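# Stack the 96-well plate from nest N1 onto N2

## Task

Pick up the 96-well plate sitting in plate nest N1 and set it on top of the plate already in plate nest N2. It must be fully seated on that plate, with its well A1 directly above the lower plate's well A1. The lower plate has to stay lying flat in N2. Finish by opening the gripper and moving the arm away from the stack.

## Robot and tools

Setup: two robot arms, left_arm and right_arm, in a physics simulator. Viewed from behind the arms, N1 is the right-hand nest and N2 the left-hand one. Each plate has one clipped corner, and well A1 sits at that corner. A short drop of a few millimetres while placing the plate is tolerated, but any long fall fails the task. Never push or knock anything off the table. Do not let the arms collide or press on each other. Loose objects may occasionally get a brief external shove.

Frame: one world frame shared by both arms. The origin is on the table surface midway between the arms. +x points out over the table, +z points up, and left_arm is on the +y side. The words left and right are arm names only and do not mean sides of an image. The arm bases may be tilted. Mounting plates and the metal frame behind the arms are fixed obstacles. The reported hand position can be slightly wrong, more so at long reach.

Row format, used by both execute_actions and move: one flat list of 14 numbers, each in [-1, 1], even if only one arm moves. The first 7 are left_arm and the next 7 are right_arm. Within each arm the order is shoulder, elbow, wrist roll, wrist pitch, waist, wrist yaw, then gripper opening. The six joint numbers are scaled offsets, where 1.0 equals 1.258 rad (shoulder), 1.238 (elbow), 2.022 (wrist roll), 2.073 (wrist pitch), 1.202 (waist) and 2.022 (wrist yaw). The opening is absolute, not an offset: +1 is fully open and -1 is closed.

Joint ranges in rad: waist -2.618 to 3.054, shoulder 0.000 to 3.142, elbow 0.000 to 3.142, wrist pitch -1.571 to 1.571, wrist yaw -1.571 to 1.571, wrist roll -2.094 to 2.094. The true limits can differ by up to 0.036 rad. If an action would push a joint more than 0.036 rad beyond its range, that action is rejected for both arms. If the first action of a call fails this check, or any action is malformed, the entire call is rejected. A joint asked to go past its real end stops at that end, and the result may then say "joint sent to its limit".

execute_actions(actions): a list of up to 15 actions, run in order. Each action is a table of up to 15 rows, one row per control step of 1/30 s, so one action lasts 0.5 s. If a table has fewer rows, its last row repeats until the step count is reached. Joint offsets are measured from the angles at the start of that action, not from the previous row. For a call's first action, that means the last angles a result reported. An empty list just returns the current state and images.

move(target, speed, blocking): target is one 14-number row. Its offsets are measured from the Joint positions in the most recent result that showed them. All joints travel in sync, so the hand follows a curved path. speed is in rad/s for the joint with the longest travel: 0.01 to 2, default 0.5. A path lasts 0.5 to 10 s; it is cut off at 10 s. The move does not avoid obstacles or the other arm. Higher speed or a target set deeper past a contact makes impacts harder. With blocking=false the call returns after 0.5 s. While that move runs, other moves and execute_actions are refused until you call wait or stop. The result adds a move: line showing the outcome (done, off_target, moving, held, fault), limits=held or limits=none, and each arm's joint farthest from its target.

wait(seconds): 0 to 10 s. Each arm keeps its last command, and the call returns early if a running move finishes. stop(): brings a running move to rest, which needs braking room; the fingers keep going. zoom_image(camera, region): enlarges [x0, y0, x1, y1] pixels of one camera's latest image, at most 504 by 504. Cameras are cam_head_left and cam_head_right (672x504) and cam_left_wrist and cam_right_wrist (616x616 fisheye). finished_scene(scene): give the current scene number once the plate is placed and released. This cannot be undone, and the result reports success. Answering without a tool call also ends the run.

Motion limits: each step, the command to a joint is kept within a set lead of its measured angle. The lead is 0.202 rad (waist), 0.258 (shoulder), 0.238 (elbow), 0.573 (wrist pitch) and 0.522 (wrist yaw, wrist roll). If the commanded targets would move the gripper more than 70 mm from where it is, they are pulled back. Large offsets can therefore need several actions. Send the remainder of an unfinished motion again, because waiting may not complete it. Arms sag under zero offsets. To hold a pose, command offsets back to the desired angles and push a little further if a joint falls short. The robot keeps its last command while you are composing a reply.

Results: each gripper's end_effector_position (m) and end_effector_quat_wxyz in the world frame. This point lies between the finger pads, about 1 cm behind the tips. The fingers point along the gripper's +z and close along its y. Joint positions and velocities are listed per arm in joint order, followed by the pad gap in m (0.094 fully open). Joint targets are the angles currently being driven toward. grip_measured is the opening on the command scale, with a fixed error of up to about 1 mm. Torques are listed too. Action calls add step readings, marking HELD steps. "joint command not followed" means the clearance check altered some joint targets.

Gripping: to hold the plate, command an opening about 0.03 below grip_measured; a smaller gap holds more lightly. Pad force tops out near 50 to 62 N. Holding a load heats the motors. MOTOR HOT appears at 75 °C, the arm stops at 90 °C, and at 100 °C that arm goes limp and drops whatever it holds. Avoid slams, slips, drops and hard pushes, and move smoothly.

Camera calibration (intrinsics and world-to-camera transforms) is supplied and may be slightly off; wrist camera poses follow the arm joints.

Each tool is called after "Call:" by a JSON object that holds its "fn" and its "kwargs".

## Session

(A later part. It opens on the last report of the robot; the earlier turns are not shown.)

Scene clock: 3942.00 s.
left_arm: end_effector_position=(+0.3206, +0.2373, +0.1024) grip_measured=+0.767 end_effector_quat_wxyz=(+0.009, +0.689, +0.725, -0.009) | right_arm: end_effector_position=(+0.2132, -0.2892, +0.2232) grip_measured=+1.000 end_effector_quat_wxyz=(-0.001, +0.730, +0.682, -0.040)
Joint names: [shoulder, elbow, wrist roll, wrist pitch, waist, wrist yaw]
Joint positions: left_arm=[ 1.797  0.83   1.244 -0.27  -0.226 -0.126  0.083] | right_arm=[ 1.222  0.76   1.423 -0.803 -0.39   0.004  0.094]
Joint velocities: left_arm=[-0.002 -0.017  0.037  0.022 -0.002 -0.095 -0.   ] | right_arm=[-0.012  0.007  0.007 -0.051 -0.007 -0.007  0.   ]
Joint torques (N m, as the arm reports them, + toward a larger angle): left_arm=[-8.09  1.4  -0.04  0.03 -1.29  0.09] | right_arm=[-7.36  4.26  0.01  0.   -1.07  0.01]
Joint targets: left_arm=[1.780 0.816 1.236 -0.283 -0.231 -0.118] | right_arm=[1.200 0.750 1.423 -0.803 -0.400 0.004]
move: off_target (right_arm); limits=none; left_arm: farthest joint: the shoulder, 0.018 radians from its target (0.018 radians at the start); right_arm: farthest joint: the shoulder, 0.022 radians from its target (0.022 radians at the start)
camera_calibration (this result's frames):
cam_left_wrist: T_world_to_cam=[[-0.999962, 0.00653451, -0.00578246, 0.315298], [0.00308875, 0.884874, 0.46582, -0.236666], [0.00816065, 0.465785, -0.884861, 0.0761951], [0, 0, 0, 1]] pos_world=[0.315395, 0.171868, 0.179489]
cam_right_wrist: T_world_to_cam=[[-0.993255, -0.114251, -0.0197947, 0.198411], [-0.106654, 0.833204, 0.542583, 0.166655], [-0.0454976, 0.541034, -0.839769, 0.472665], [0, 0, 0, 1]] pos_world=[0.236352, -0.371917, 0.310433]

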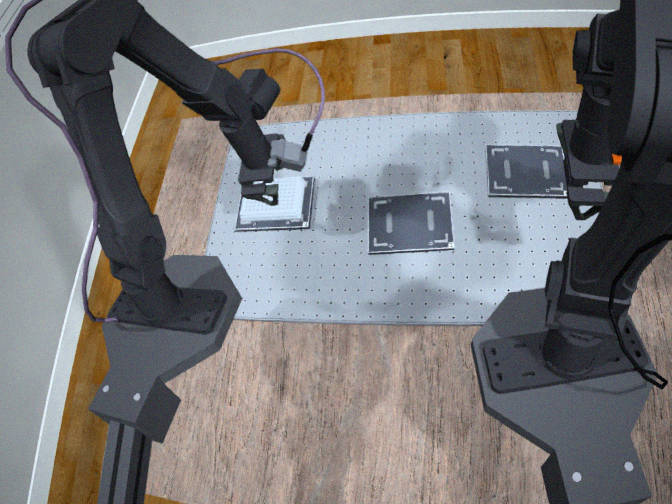

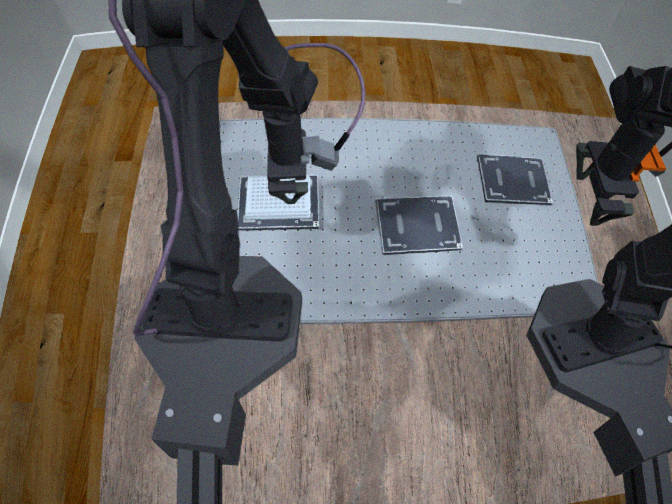

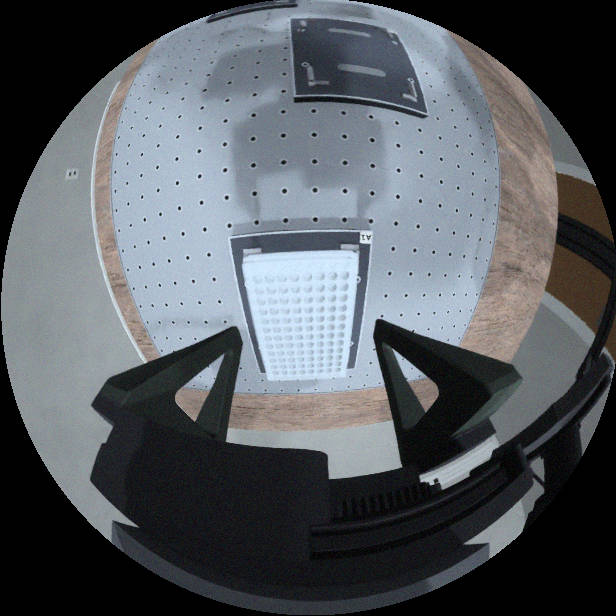

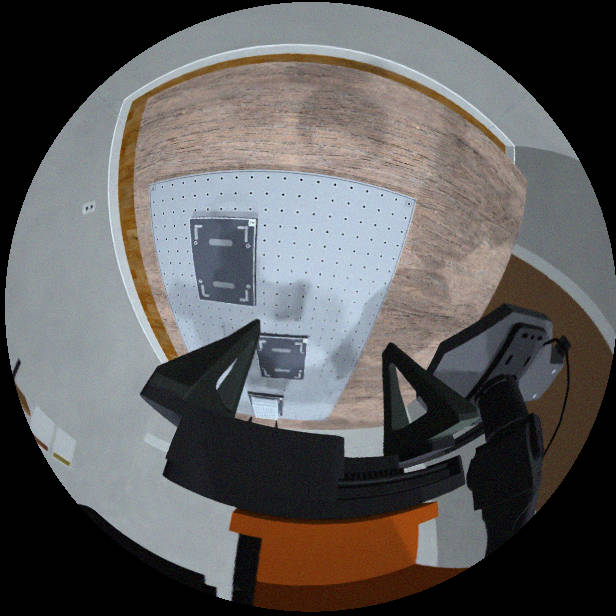

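Call:
{"fn": "move", "kwargs": {"target": [0.140,0.039,0.0,0.067,-0.004,0.005,0.77,-0.0175,-0.008,0,0,-0.008,0,1], "speed": 0.4}}

Scene clock: 3953.10 s.
left_arm: end_effector_position=(+0.3146, +0.2335, +0.0683) grip_measured=+0.767 end_effector_quat_wxyz=(-0.006, +0.690, +0.723, -0.015) | right_arm: end_effector_position=(+0.2132, -0.2892, +0.2232) grip_measured=+1.000 end_effector_quat_wxyz=(-0.001, +0.730, +0.682, -0.040)
Joint names: [shoulder, elbow, wrist roll, wrist pitch, waist, wrist yaw]
Joint positions: left_arm=[ 1.937  0.853  1.242 -0.186 -0.228 -0.129  0.083] | right_arm=[ 1.222  0.76   1.423 -0.803 -0.39   0.004  0.094]
Joint velocities: left_arm=[-0.007 -0.022 -0.066 -0.022  0.012  0.037  0.001] | right_arm=[ 0.017  0.002 -0.022  0.022 -0.017 -0.007  0.   ]
Joint torques (N m, as the arm reports them, + toward a larger angle): left_arm=[-4.68  3.41  0.01  0.61 -1.21  0.12] | right_arm=[-7.31  4.27  0.01  0.   -1.07  0.01]
Joint targets: left_arm=[1.974 0.878 1.244 -0.131 -0.231 -0.116] | right_arm=[1.200 0.750 1.423 -0.803 -0.400 0.004]
move: off_target (left_arm, right_arm); limits=none; left_arm: farthest joint: the wrist pitch, 0.055 radians from its target (0.139 radians at the start); right_arm: farthest joint: the shoulder, 0.022 radians from its target (0.022 radians at the start)
camera_calibration (this result's frames):
cam_left_wrist: T_world_to_cam=[[-0.999615, 0.0120633, 0.0249679, 0.305632], [0.0224874, 0.879495, 0.475376, -0.222887], [-0.0162246, 0.475755, -0.879428, 0.0527958], [0, 0, 0, 1]] pos_world=[0.311383, 0.167224, 0.144755]
cam_right_wrist: T_world_to_cam=[[-0.993255, -0.114251, -0.0197947, 0.198411], [-0.106654, 0.833204, 0.542583, 0.166655], [-0.0454976, 0.541034, -0.839769, 0.472665], [0, 0, 0, 1]] pos_world=[0.236352, -0.371917, 0.310433]

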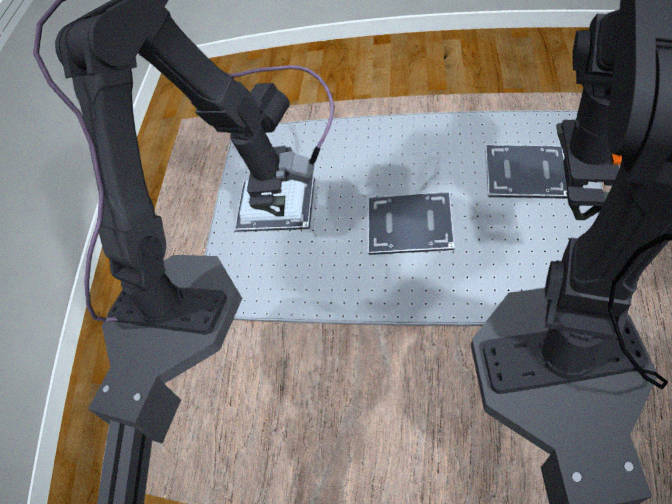

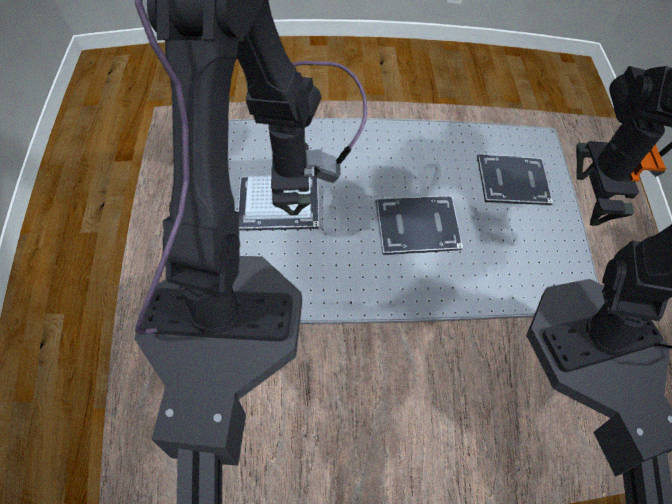

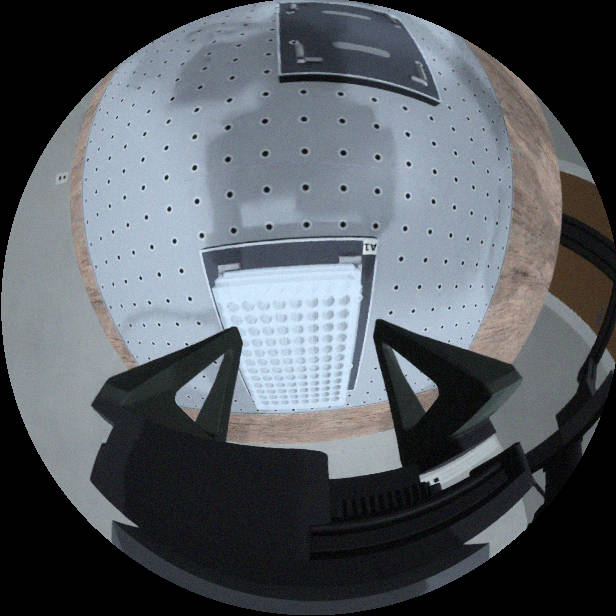

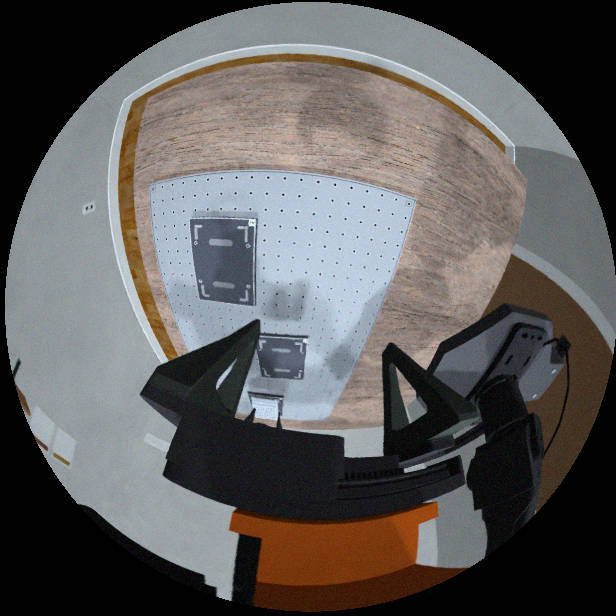

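Call:
{"fn": "execute_actions", "kwargs": {"actions": [[[-0.030,0.0,0.0,0.0,-0.004,0.005,0.90,-0.0175,-0.008,0,0,-0.008,0,1],[-0.040,0.0,0.0,0.0,-0.004,0.005,0.90,-0.0175,-0.008,0,0,-0.008,0,1],[-0.048,0.0,0.0,0.0,-0.004,0.005,0.90,-0.0175,-0.008,0,0,-0.008,0,1],[-0.052,0.0,0.0,0.0,-0.004,0.005,0.90,-0.0175,-0.008,0,0,-0.008,0,1]]]}}

Scene clock: 3958.07 s.
left_arm: end_effector_position=(+0.3265, +0.2319, +0.0805) grip_measured=+0.897 end_effector_quat_wxyz=(+0.013, +0.688, +0.726, -0.006) | right_arm: end_effector_position=(+0.2132, -0.2892, +0.2232) grip_measured=+1.000 end_effector_quat_wxyz=(-0.001, +0.730, +0.682, -0.040)
Joint names: [shoulder, elbow, wrist roll, wrist pitch, waist, wrist yaw]
Joint positions: left_arm=[ 1.891  0.853  1.242 -0.188 -0.228 -0.128  0.089] | right_arm=[ 1.222  0.76   1.423 -0.803 -0.39   0.004  0.094]
Joint velocities: left_arm=[-0.002  0.012 -0.022 -0.081 -0.007 -0.037 -0.   ] | right_arm=[ 0.007  0.007 -0.007 -0.051 -0.002 -0.022  0.   ]
Joint torques (N m, as the arm reports them, + toward a larger angle): left_arm=[-8.61  2.06  0.    0.21 -1.39  0.1 ] | right_arm=[-7.35  4.27  0.02  0.   -1.05  0.01]
Joint targets: left_arm=[1.872 0.853 1.242 -0.186 -0.232 -0.119] | right_arm=[1.200 0.750 1.423 -0.803 -0.400 0.004]
Step readings (joint positions):
0: left_arm=[1.937 0.853 1.242 -0.186 -0.228 -0.129] | right_arm=[1.222 0.760 1.423 -0.803 -0.390 0.004]
1: left_arm=[1.933 0.853 1.242 -0.192 -0.228 -0.129] | right_arm=[1.222 0.760 1.423 -0.803 -0.390 0.004]
2: left_arm=[1.928 0.853 1.242 -0.196 -0.228 -0.128] | right_arm=[1.222 0.760 1.423 -0.803 -0.390 0.004]
4: left_arm=[1.913 0.853 1.242 -0.196 -0.228 -0.128] | right_arm=[1.222 0.760 1.423 -0.803 -0.390 0.004]
8: left_arm=[1.891 0.853 1.242 -0.189 -0.228 -0.128] | right_arm=[1.222 0.760 1.423 -0.803 -0.390 0.004]
15: Joint positions above
camera_calibration (this result's frames):
cam_left_wrist: T_world_to_cam=[[-0.99985, 0.00517969, -0.0165121, 0.322289], [-0.00308165, 0.885614, 0.464411, -0.219805], [0.0170288, 0.464393, -0.885466, 0.0567577], [0, 0, 0, 1]] pos_world=[0.320597, 0.166635, 0.157659]
cam_right_wrist: T_world_to_cam=[[-0.993255, -0.114251, -0.0197947, 0.198411], [-0.106654, 0.833204, 0.542583, 0.166655], [-0.0454976, 0.541034, -0.839769, 0.472665], [0, 0, 0, 1]] pos_world=[0.236352, -0.371917, 0.310433]

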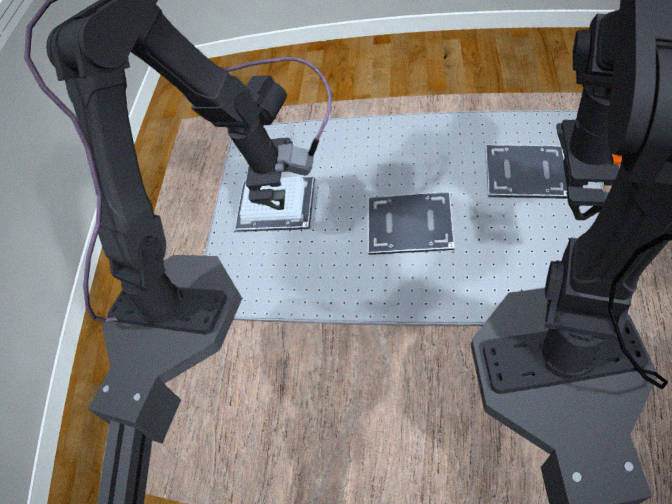

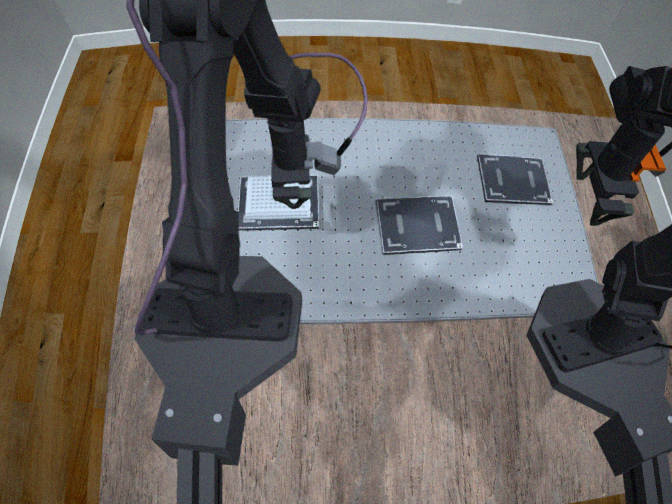

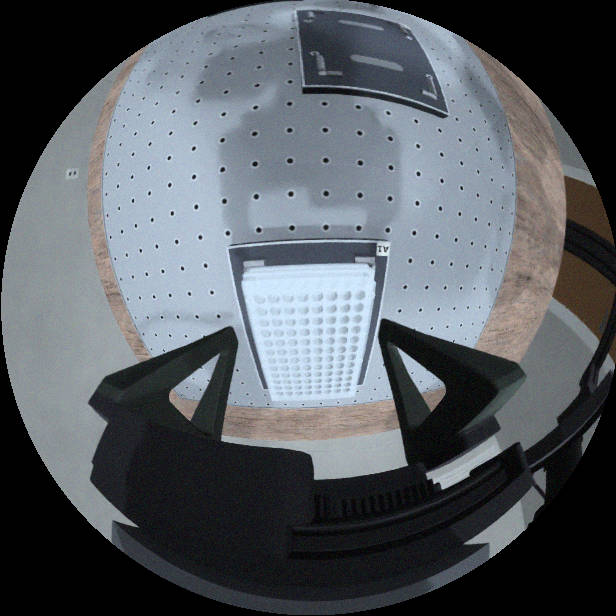

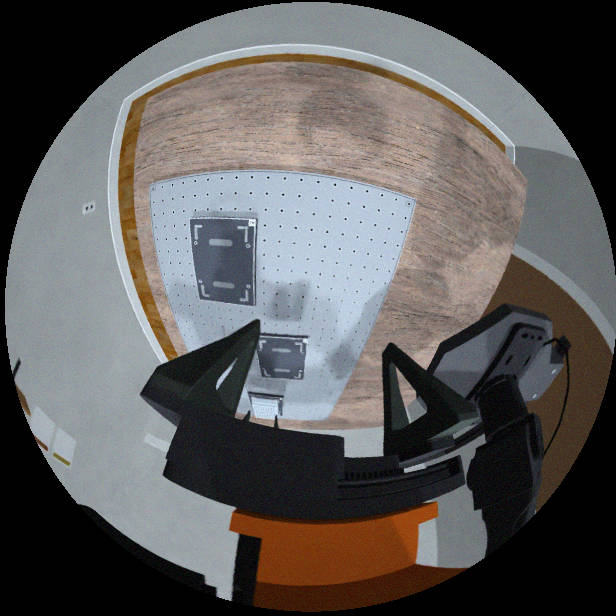

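Call:
{"fn": "zoom_image", "kwargs": {"camera": "cam_left_wrist", "region": [225, 240, 395, 300]}}

Region (225, 240, 395, 300) of cam_left_wrist's 616x616 image, scaled by 2.965, with more detail than that image has; it fills the top 178 rows of this view, and the rest is white.

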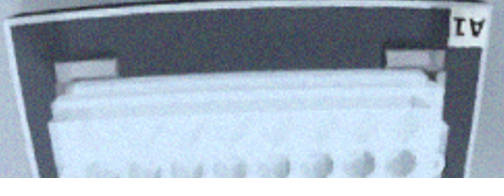

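Call:
{"fn": "move", "kwargs": {"target": [0.048,0.0,0.0,0.029,-0.004,0.005,0.90,-0.0175,-0.008,0,0,-0.008,0,1], "speed": 0.12}}

Scene clock: 3966.07 s.
left_arm: end_effector_position=(+0.3244, +0.2303, +0.0664) grip_measured=+0.897 end_effector_quat_wxyz=(+0.013, +0.688, +0.725, -0.006) | right_arm: end_effector_position=(+0.2132, -0.2892, +0.2232) grip_measured=+1.000 end_effector_quat_wxyz=(-0.001, +0.730, +0.682, -0.040)
Joint names: [shoulder, elbow, wrist roll, wrist pitch, waist, wrist yaw]
Joint positions: left_arm=[ 1.944  0.853  1.242 -0.136 -0.228 -0.128  0.089] | right_arm=[ 1.222  0.76   1.423 -0.803 -0.39   0.004  0.094]
Joint velocities: left_arm=[-0.002  0.002  0.007  0.095 -0.012 -0.022 -0.   ] | right_arm=[-0.012 -0.007  0.007 -0.051  0.007 -0.051  0.   ]
Joint torques (N m, as the arm reports them, + toward a larger angle): left_arm=[-6.78  1.82  0.    0.27 -1.38  0.11] | right_arm=[-7.33  4.25  0.01  0.   -1.04  0.  ]
Joint targets: left_arm=[1.951 0.853 1.242 -0.128 -0.232 -0.118] | right_arm=[1.200 0.750 1.423 -0.803 -0.400 0.004]
move: off_target (right_arm); limits=none; left_arm: farthest joint: the wrist yaw, 0.010 radians from its target (0.010 radians at the start); right_arm: farthest joint: the shoulder, 0.022 radians from its target (0.022 radians at the start)
camera_calibration (this result's frames):
cam_left_wrist: T_world_to_cam=[[-0.999867, 0.00535614, -0.0154225, 0.31987], [-0.0024243, 0.885471, 0.464689, -0.212007], [0.0161451, 0.464665, -0.88534, 0.04526], [0, 0, 0, 1]] pos_world=[0.318582, 0.164982, 0.143521]
cam_right_wrist: T_world_to_cam=[[-0.993255, -0.114251, -0.0197947, 0.198411], [-0.106654, 0.833204, 0.542583, 0.166655], [-0.0454976, 0.541034, -0.839769, 0.472665], [0, 0, 0, 1]] pos_world=[0.236352, -0.371917, 0.310433]

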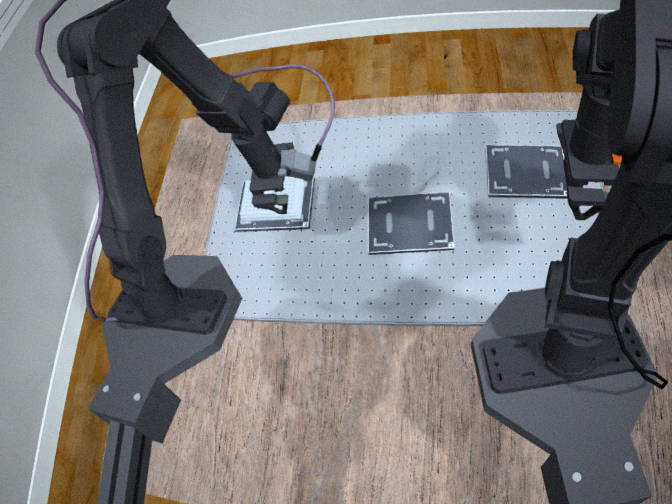

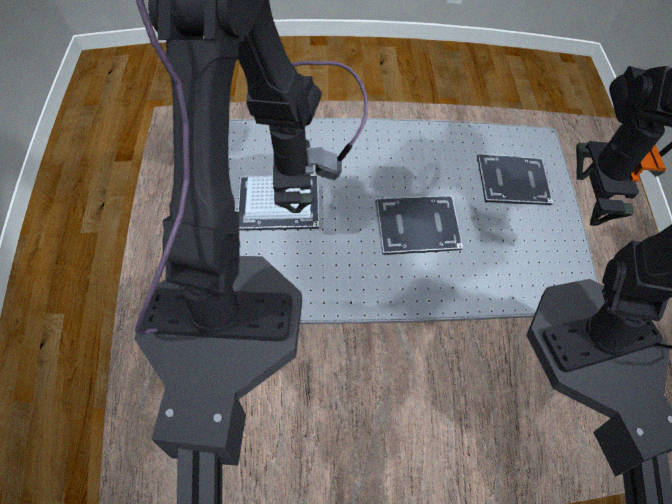

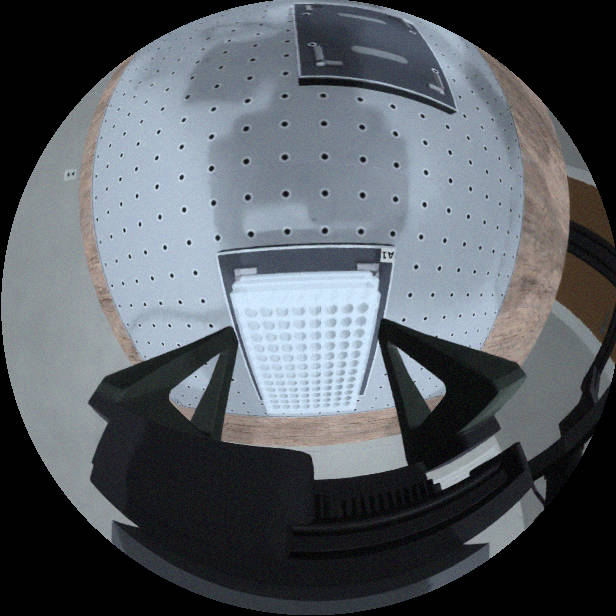

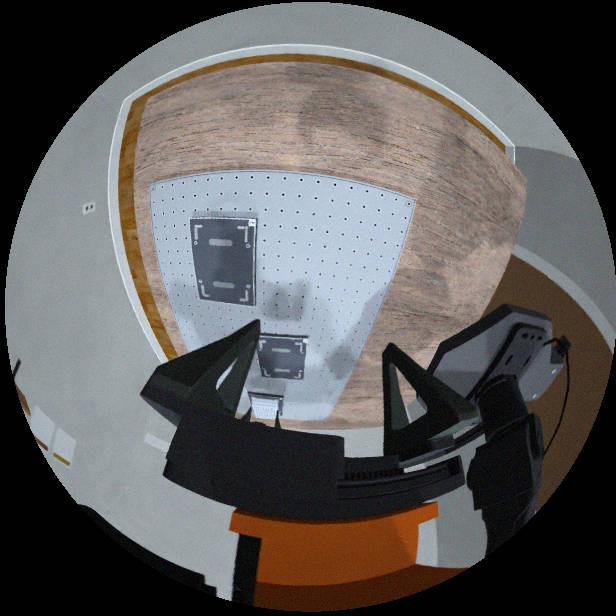

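Call:
{"fn": "execute_actions", "kwargs": {"actions": [[[0.004,0.0,0.0,0.002,-0.004,0.005,0.78,-0.0175,-0.008,0,0,-0.008,0,1]]]}}

Call:
{"fn": "move", "kwargs": {"target": [0.028,0.0,0.0,0.0135,-0.004,0.005,0.78,-0.0175,-0.008,0,0,-0.008,0,1], "speed": 0.04}}

Scene clock: 3969.77 s.
left_arm: end_effector_position=(+0.3245, +0.2303, +0.0664) grip_measured=+0.783 end_effector_quat_wxyz=(+0.013, +0.688, +0.725, -0.006) | right_arm: end_effector_position=(+0.2132, -0.2892, +0.2232) grip_measured=+1.000 end_effector_quat_wxyz=(-0.001, +0.730, +0.682, -0.040)
Joint names: [shoulder, elbow, wrist roll, wrist pitch, waist, wrist yaw]
Joint positions: left_arm=[ 1.944  0.853  1.242 -0.136 -0.228 -0.128  0.084] | right_arm=[ 1.222  0.76   1.423 -0.803 -0.39   0.004  0.094]
Joint velocities: left_arm=[ 0.017  0.007 -0.022  0.022  0.002 -0.007  0.001] | right_arm=[ 0.022 -0.002 -0.037  0.022  0.022  0.037  0.   ]
Joint torques (N m, as the arm reports them, + toward a larger angle): left_arm=[-6.92  1.81  0.    0.21 -1.38  0.11] | right_arm=[-7.32  4.28  0.01  0.   -1.04  0.01]
Joint targets: left_arm=[1.949 0.853 1.242 -0.132 -0.232 -0.118] | right_arm=[1.200 0.750 1.423 -0.803 -0.400 0.004]
Step readings (joint positions):
0: left_arm=[1.944 0.853 1.242 -0.136 -0.228 -0.128] | right_arm=[1.222 0.760 1.423 -0.803 -0.390 0.004]
1: left_arm=[1.944 0.853 1.242 -0.136 -0.228 -0.128] | right_arm=[1.222 0.760 1.423 -0.803 -0.390 0.004]
2: left_arm=[1.944 0.853 1.242 -0.136 -0.228 -0.128] | right_arm=[1.222 0.760 1.423 -0.803 -0.390 0.004]
4: left_arm=[1.944 0.853 1.242 -0.136 -0.228 -0.128] | right_arm=[1.222 0.760 1.423 -0.803 -0.390 0.004]
8: left_arm=[1.944 0.853 1.242 -0.136 -0.228 -0.128] | right_arm=[1.222 0.760 1.423 -0.803 -0.390 0.004]
15: Joint positions above
camera_calibration (this result's frames):
cam_left_wrist: T_world_to_cam=[[-0.999861, 0.00529736, -0.0157857, 0.319996], [-0.00264345, 0.885518, 0.464597, -0.211918], [0.0164397, 0.464574, -0.885382, 0.0451999], [0, 0, 0, 1]] pos_world=[0.318649, 0.164964, 0.143527]
cam_right_wrist: T_world_to_cam=[[-0.993255, -0.114251, -0.0197947, 0.198411], [-0.106654, 0.833204, 0.542583, 0.166655], [-0.0454976, 0.541034, -0.839769, 0.472665], [0, 0, 0, 1]] pos_world=[0.236352, -0.371917, 0.310433]

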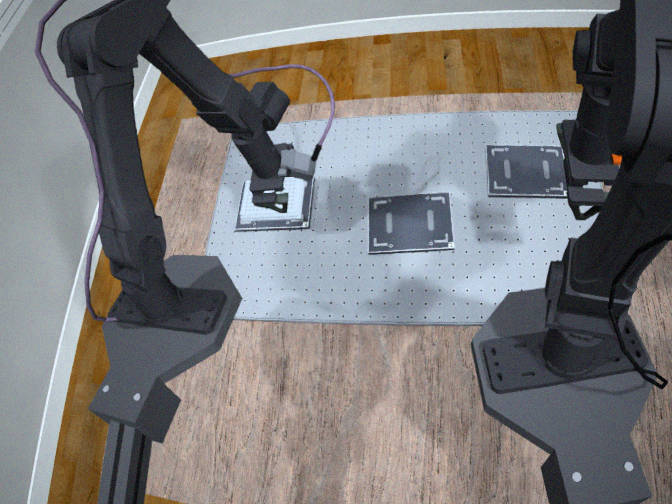

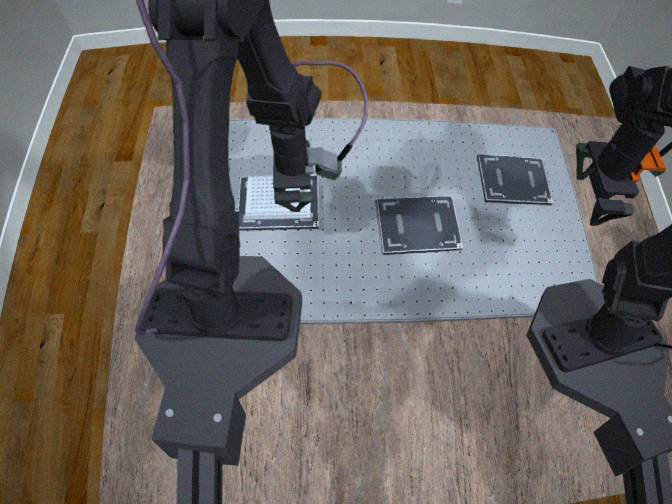

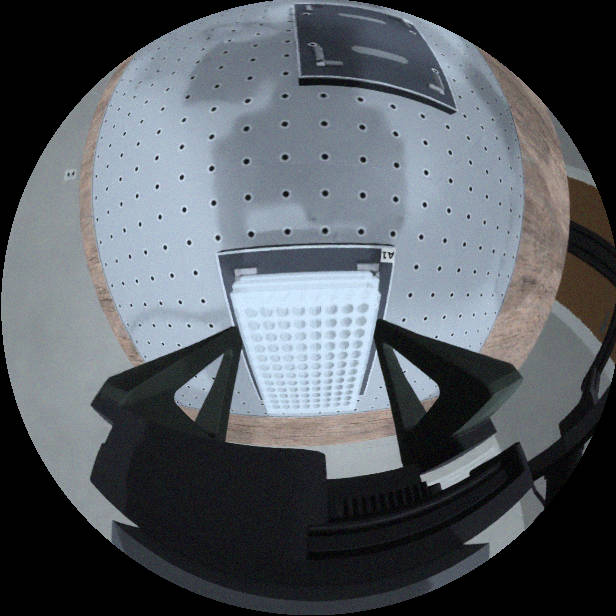

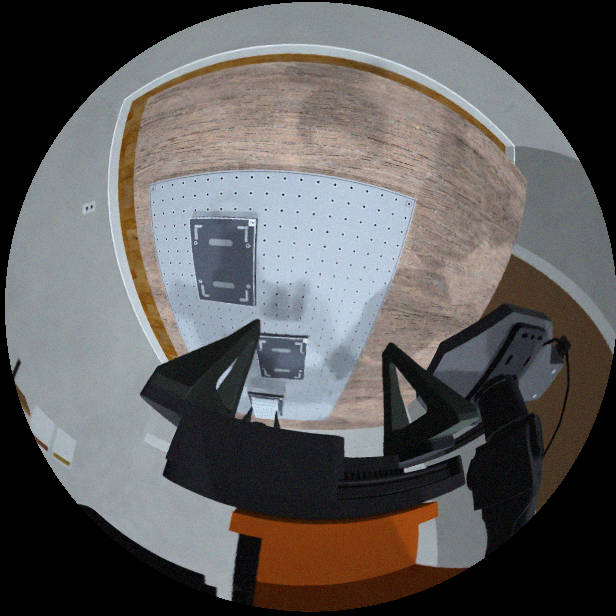

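Scene clock: 3970.90 s.
left_arm: end_effector_position=(+0.3242, +0.2298, +0.0641) grip_measured=+0.783 end_effector_quat_wxyz=(+0.013, +0.688, +0.725, -0.006) | right_arm: end_effector_position=(+0.2132, -0.2892, +0.2232) grip_measured=+1.000 end_effector_quat_wxyz=(-0.001, +0.730, +0.682, -0.040)
Joint names: [shoulder, elbow, wrist roll, wrist pitch, waist, wrist yaw]
Joint positions: left_arm=[ 1.953  0.853  1.242 -0.127 -0.228 -0.128  0.084] | right_arm=[ 1.222  0.76   1.423 -0.803 -0.39   0.004  0.094]
Joint velocities: left_arm=[-0.007 -0.002  0.022 -0.066 -0.002  0.051 -0.   ] | right_arm=[ 0.012  0.002 -0.037 -0.037 -0.012 -0.007  0.   ]
Joint torques (N m, as the arm reports them, + toward a larger angle): left_arm=[-5.42  1.89  0.    0.34 -1.45  0.11] | right_arm=[-7.32  4.28  0.01  0.01 -1.02  0.02]
Joint targets: left_arm=[1.980 0.853 1.242 -0.108 -0.233 -0.118] | right_arm=[1.200 0.750 1.423 -0.803 -0.400 0.004]
move: off_target (left_arm, right_arm); limits=none; left_arm: farthest joint: the shoulder, 0.026 radians from its target (0.035 radians at the start); right_arm: farthest joint: the shoulder, 0.022 radians from its target (0.022 radians at the start)
camera_calibration (this result's frames):
cam_left_wrist: T_world_to_cam=[[-0.999855, 0.00559444, -0.0160664, 0.319585], [-0.00250062, 0.885799, 0.464062, -0.210501], [0.0168278, 0.464035, -0.885657, 0.0434182], [0, 0, 0, 1]] pos_world=[0.318282, 0.164526, 0.141274]
cam_right_wrist: T_world_to_cam=[[-0.993255, -0.114251, -0.0197947, 0.198411], [-0.106654, 0.833204, 0.542583, 0.166655], [-0.0454976, 0.541034, -0.839769, 0.472665], [0, 0, 0, 1]] pos_world=[0.236352, -0.371917, 0.310433]

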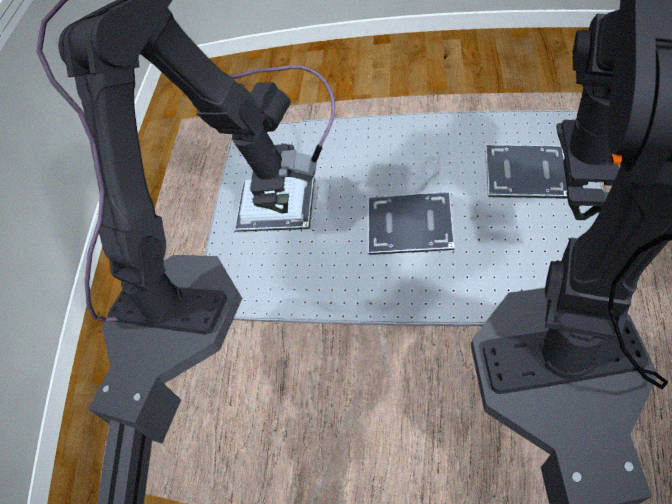

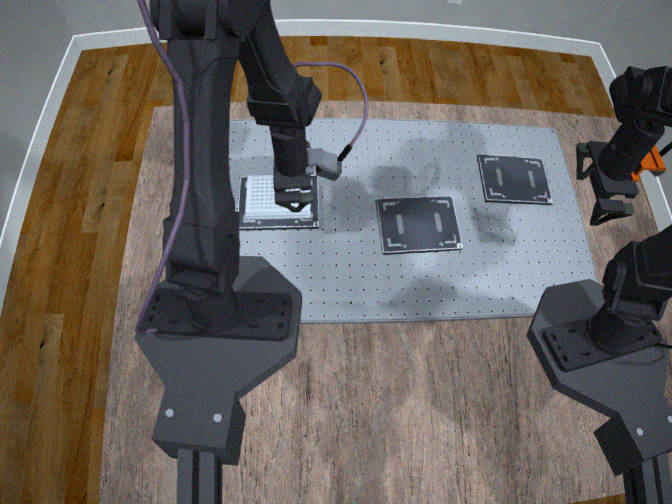

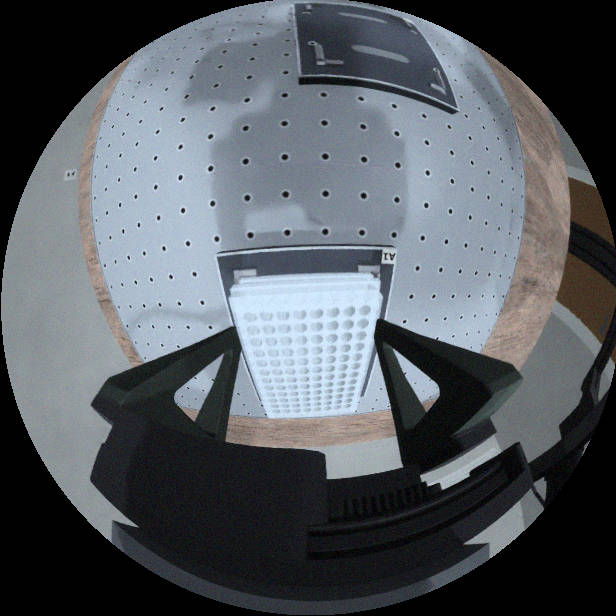

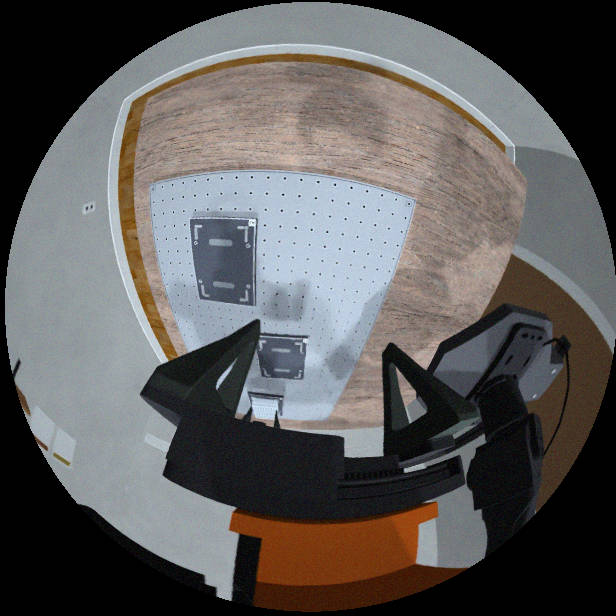

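Call:
{"fn": "execute_actions", "kwargs": {"actions": []}}

Scene clock: 3985.60 s.
left_arm: end_effector_position=(+0.3242, +0.2299, +0.0641) grip_measured=+0.783 end_effector_quat_wxyz=(+0.013, +0.688, +0.725, -0.006) | right_arm: end_effector_position=(+0.2132, -0.2892, +0.2232) grip_measured=+1.000 end_effector_quat_wxyz=(-0.001, +0.730, +0.682, -0.040)
Joint names: [shoulder, elbow, wrist roll, wrist pitch, waist, wrist yaw]
Joint positions: left_arm=[ 1.953  0.853  1.242 -0.127 -0.228 -0.128  0.084] | right_arm=[ 1.222  0.76   1.423 -0.803 -0.39   0.004  0.094]
Joint velocities: left_arm=[-0.007  0.007  0.007 -0.007 -0.012 -0.037 -0.   ] | right_arm=[-0.002 -0.012  0.037 -0.081 -0.012  0.007  0.   ]
Joint torques (N m, as the arm reports them, + toward a larger angle): left_arm=[-5.43  1.78  0.    0.35 -1.39  0.11] | right_arm=[-7.32  4.27  0.01  0.   -1.05  0.01]
Joint targets: left_arm=[1.980 0.853 1.242 -0.108 -0.232 -0.118] | right_arm=[1.200 0.750 1.423 -0.803 -0.400 0.004]
camera_calibration (this result's frames):
cam_left_wrist: T_world_to_cam=[[-0.999858, 0.00523935, -0.0160472, 0.319695], [-0.00280848, 0.885737, 0.464179, -0.210506], [0.0166456, 0.464158, -0.885596, 0.0433656], [0, 0, 0, 1]] pos_world=[0.318336, 0.164649, 0.141247]
cam_right_wrist: T_world_to_cam=[[-0.993255, -0.114251, -0.0197947, 0.198411], [-0.106654, 0.833204, 0.542583, 0.166655], [-0.0454976, 0.541034, -0.839769, 0.472665], [0, 0, 0, 1]] pos_world=[0.236352, -0.371917, 0.310433]

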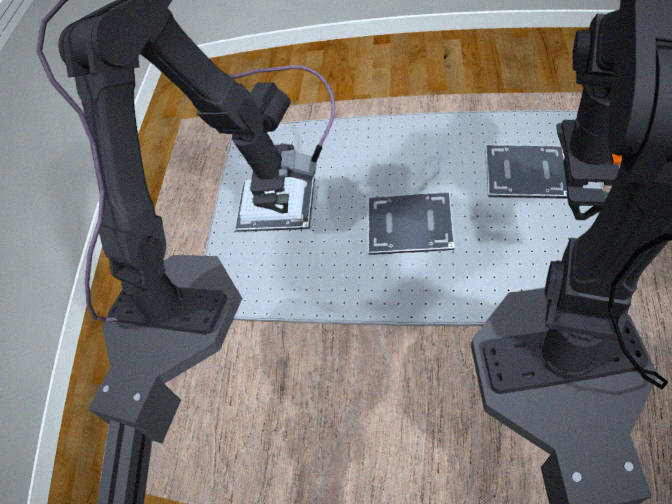

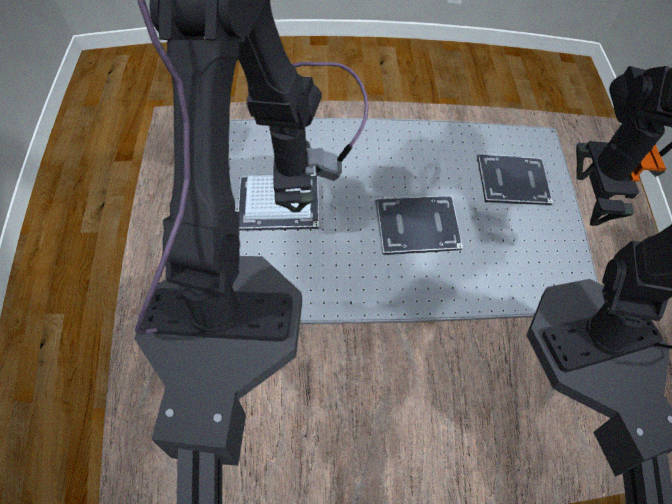

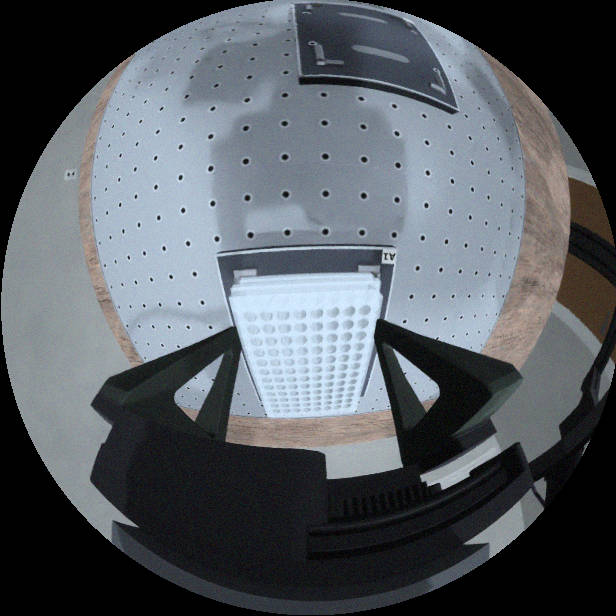

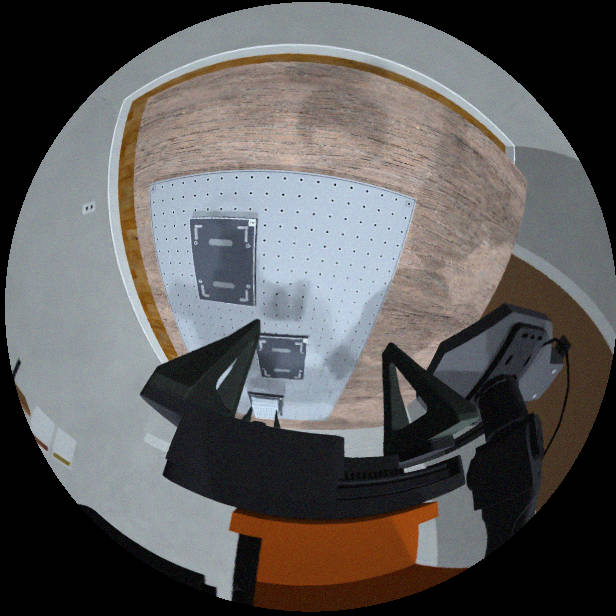

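Call:
{"fn": "zoom_image", "kwargs": {"camera": "cam_left_wrist", "region": [200, 230, 420, 420]}}

Region (200, 230, 420, 420) of cam_left_wrist's 616x616 image, scaled by 2.291, with more detail than that image has; it fills the top 435 rows of this view, and the rest is white.

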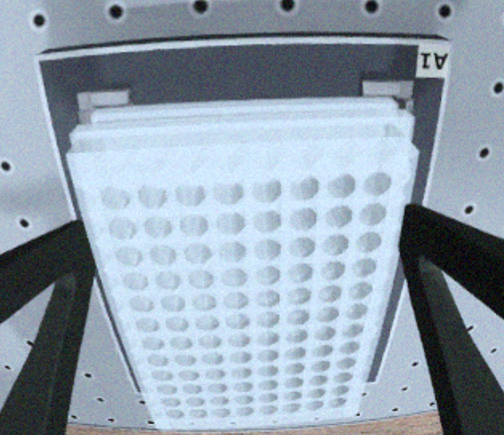

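Call:
{"fn": "execute_actions", "kwargs": {"actions": [[[0.008,0,0,0.002,-0.003,0,0.76,-0.0175,-0.008,0,0,-0.008,0,1],[0.008,0,0,0.002,-0.003,0,0.74,-0.0175,-0.008,0,0,-0.008,0,1],[0.008,0,0,0.002,-0.003,0,0.72,-0.0175,-0.008,0,0,-0.008,0,1],[0.008,0,0,0.002,-0.003,0,0.70,-0.0175,-0.008,0,0,-0.008,0,1],[0.008,0,0,0.002,-0.003,0,0.68,-0.0175,-0.008,0,0,-0.008,0,1]]]}}

Scene clock: 4004.07 s.
left_arm: end_effector_position=(+0.3236, +0.2300, +0.0641) grip_measured=+0.685 end_effector_quat_wxyz=(+0.012, +0.688, +0.725, -0.007) | right_arm: end_effector_position=(+0.2132, -0.2892, +0.2232) grip_measured=+1.000 end_effector_quat_wxyz=(-0.001, +0.730, +0.682, -0.040)
Joint names: [shoulder, elbow, wrist roll, wrist pitch, waist, wrist yaw]
Joint positions: left_arm=[ 1.953  0.853  1.242 -0.129 -0.228 -0.128  0.079] | right_arm=[ 1.222  0.76   1.423 -0.803 -0.39   0.004  0.094]
Joint velocities: left_arm=[ 0.007  0.012 -0.081  0.022 -0.007 -0.051 -0.   ] | right_arm=[ 0.002  0.002 -0.051 -0.037 -0.017 -0.022  0.   ]
Joint torques (N m, as the arm reports them, + toward a larger angle): left_arm=[-6.58  1.79  0.    0.24 -1.3   0.02] | right_arm=[-7.35  4.28  0.01  0.   -1.05  0.01]
Joint targets: left_arm=[1.963 0.853 1.242 -0.122 -0.232 -0.128] | right_arm=[1.200 0.750 1.423 -0.803 -0.400 0.004]
Step readings (joint positions):
0: left_arm=[1.953 0.853 1.242 -0.127 -0.228 -0.128] | right_arm=[1.222 0.760 1.423 -0.803 -0.390 0.004]
1: left_arm=[1.953 0.853 1.242 -0.127 -0.228 -0.128] | right_arm=[1.222 0.760 1.423 -0.803 -0.390 0.004]
2: left_arm=[1.953 0.853 1.242 -0.128 -0.228 -0.128] | right_arm=[1.222 0.760 1.423 -0.803 -0.390 0.004]
4: left_arm=[1.953 0.853 1.242 -0.129 -0.228 -0.128] | right_arm=[1.222 0.760 1.423 -0.803 -0.390 0.004]
8: left_arm=[1.953 0.853 1.242 -0.129 -0.228 -0.128] | right_arm=[1.222 0.760 1.423 -0.803 -0.390 0.004]
15: Joint positions above
camera_calibration (this result's frames):
cam_left_wrist: T_world_to_cam=[[-0.999891, 0.00600564, -0.013524, 0.318703], [-0.000967054, 0.885463, 0.464709, -0.211117], [0.0147659, 0.464671, -0.88536, 0.0438383], [0, 0, 0, 1]] pos_world=[0.317817, 0.164652, 0.141231]
cam_right_wrist: T_world_to_cam=[[-0.993255, -0.114251, -0.0197947, 0.198411], [-0.106654, 0.833204, 0.542583, 0.166655], [-0.0454976, 0.541034, -0.839769, 0.472665], [0, 0, 0, 1]] pos_world=[0.236352, -0.371917, 0.310433]

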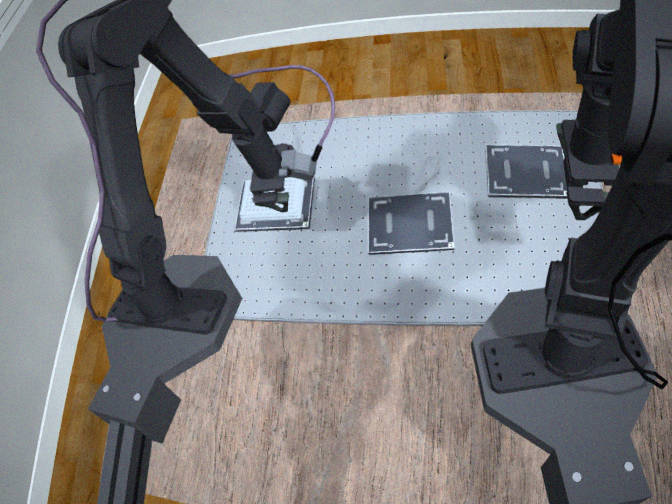

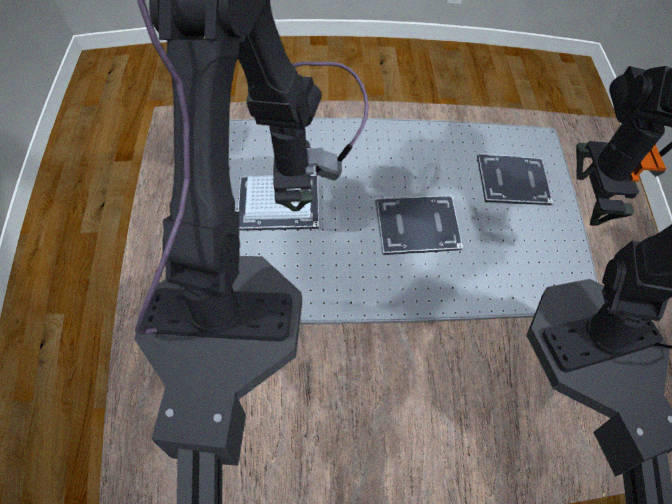

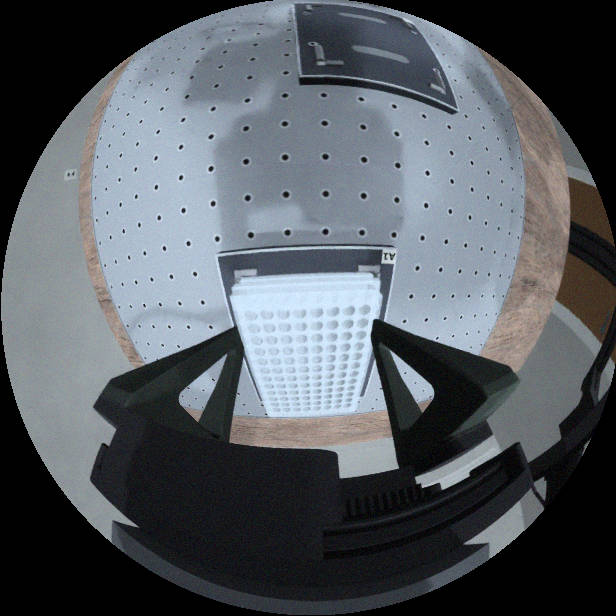

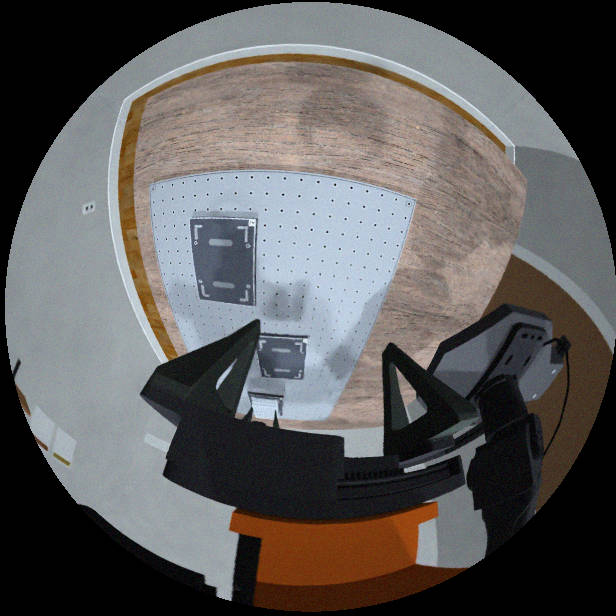

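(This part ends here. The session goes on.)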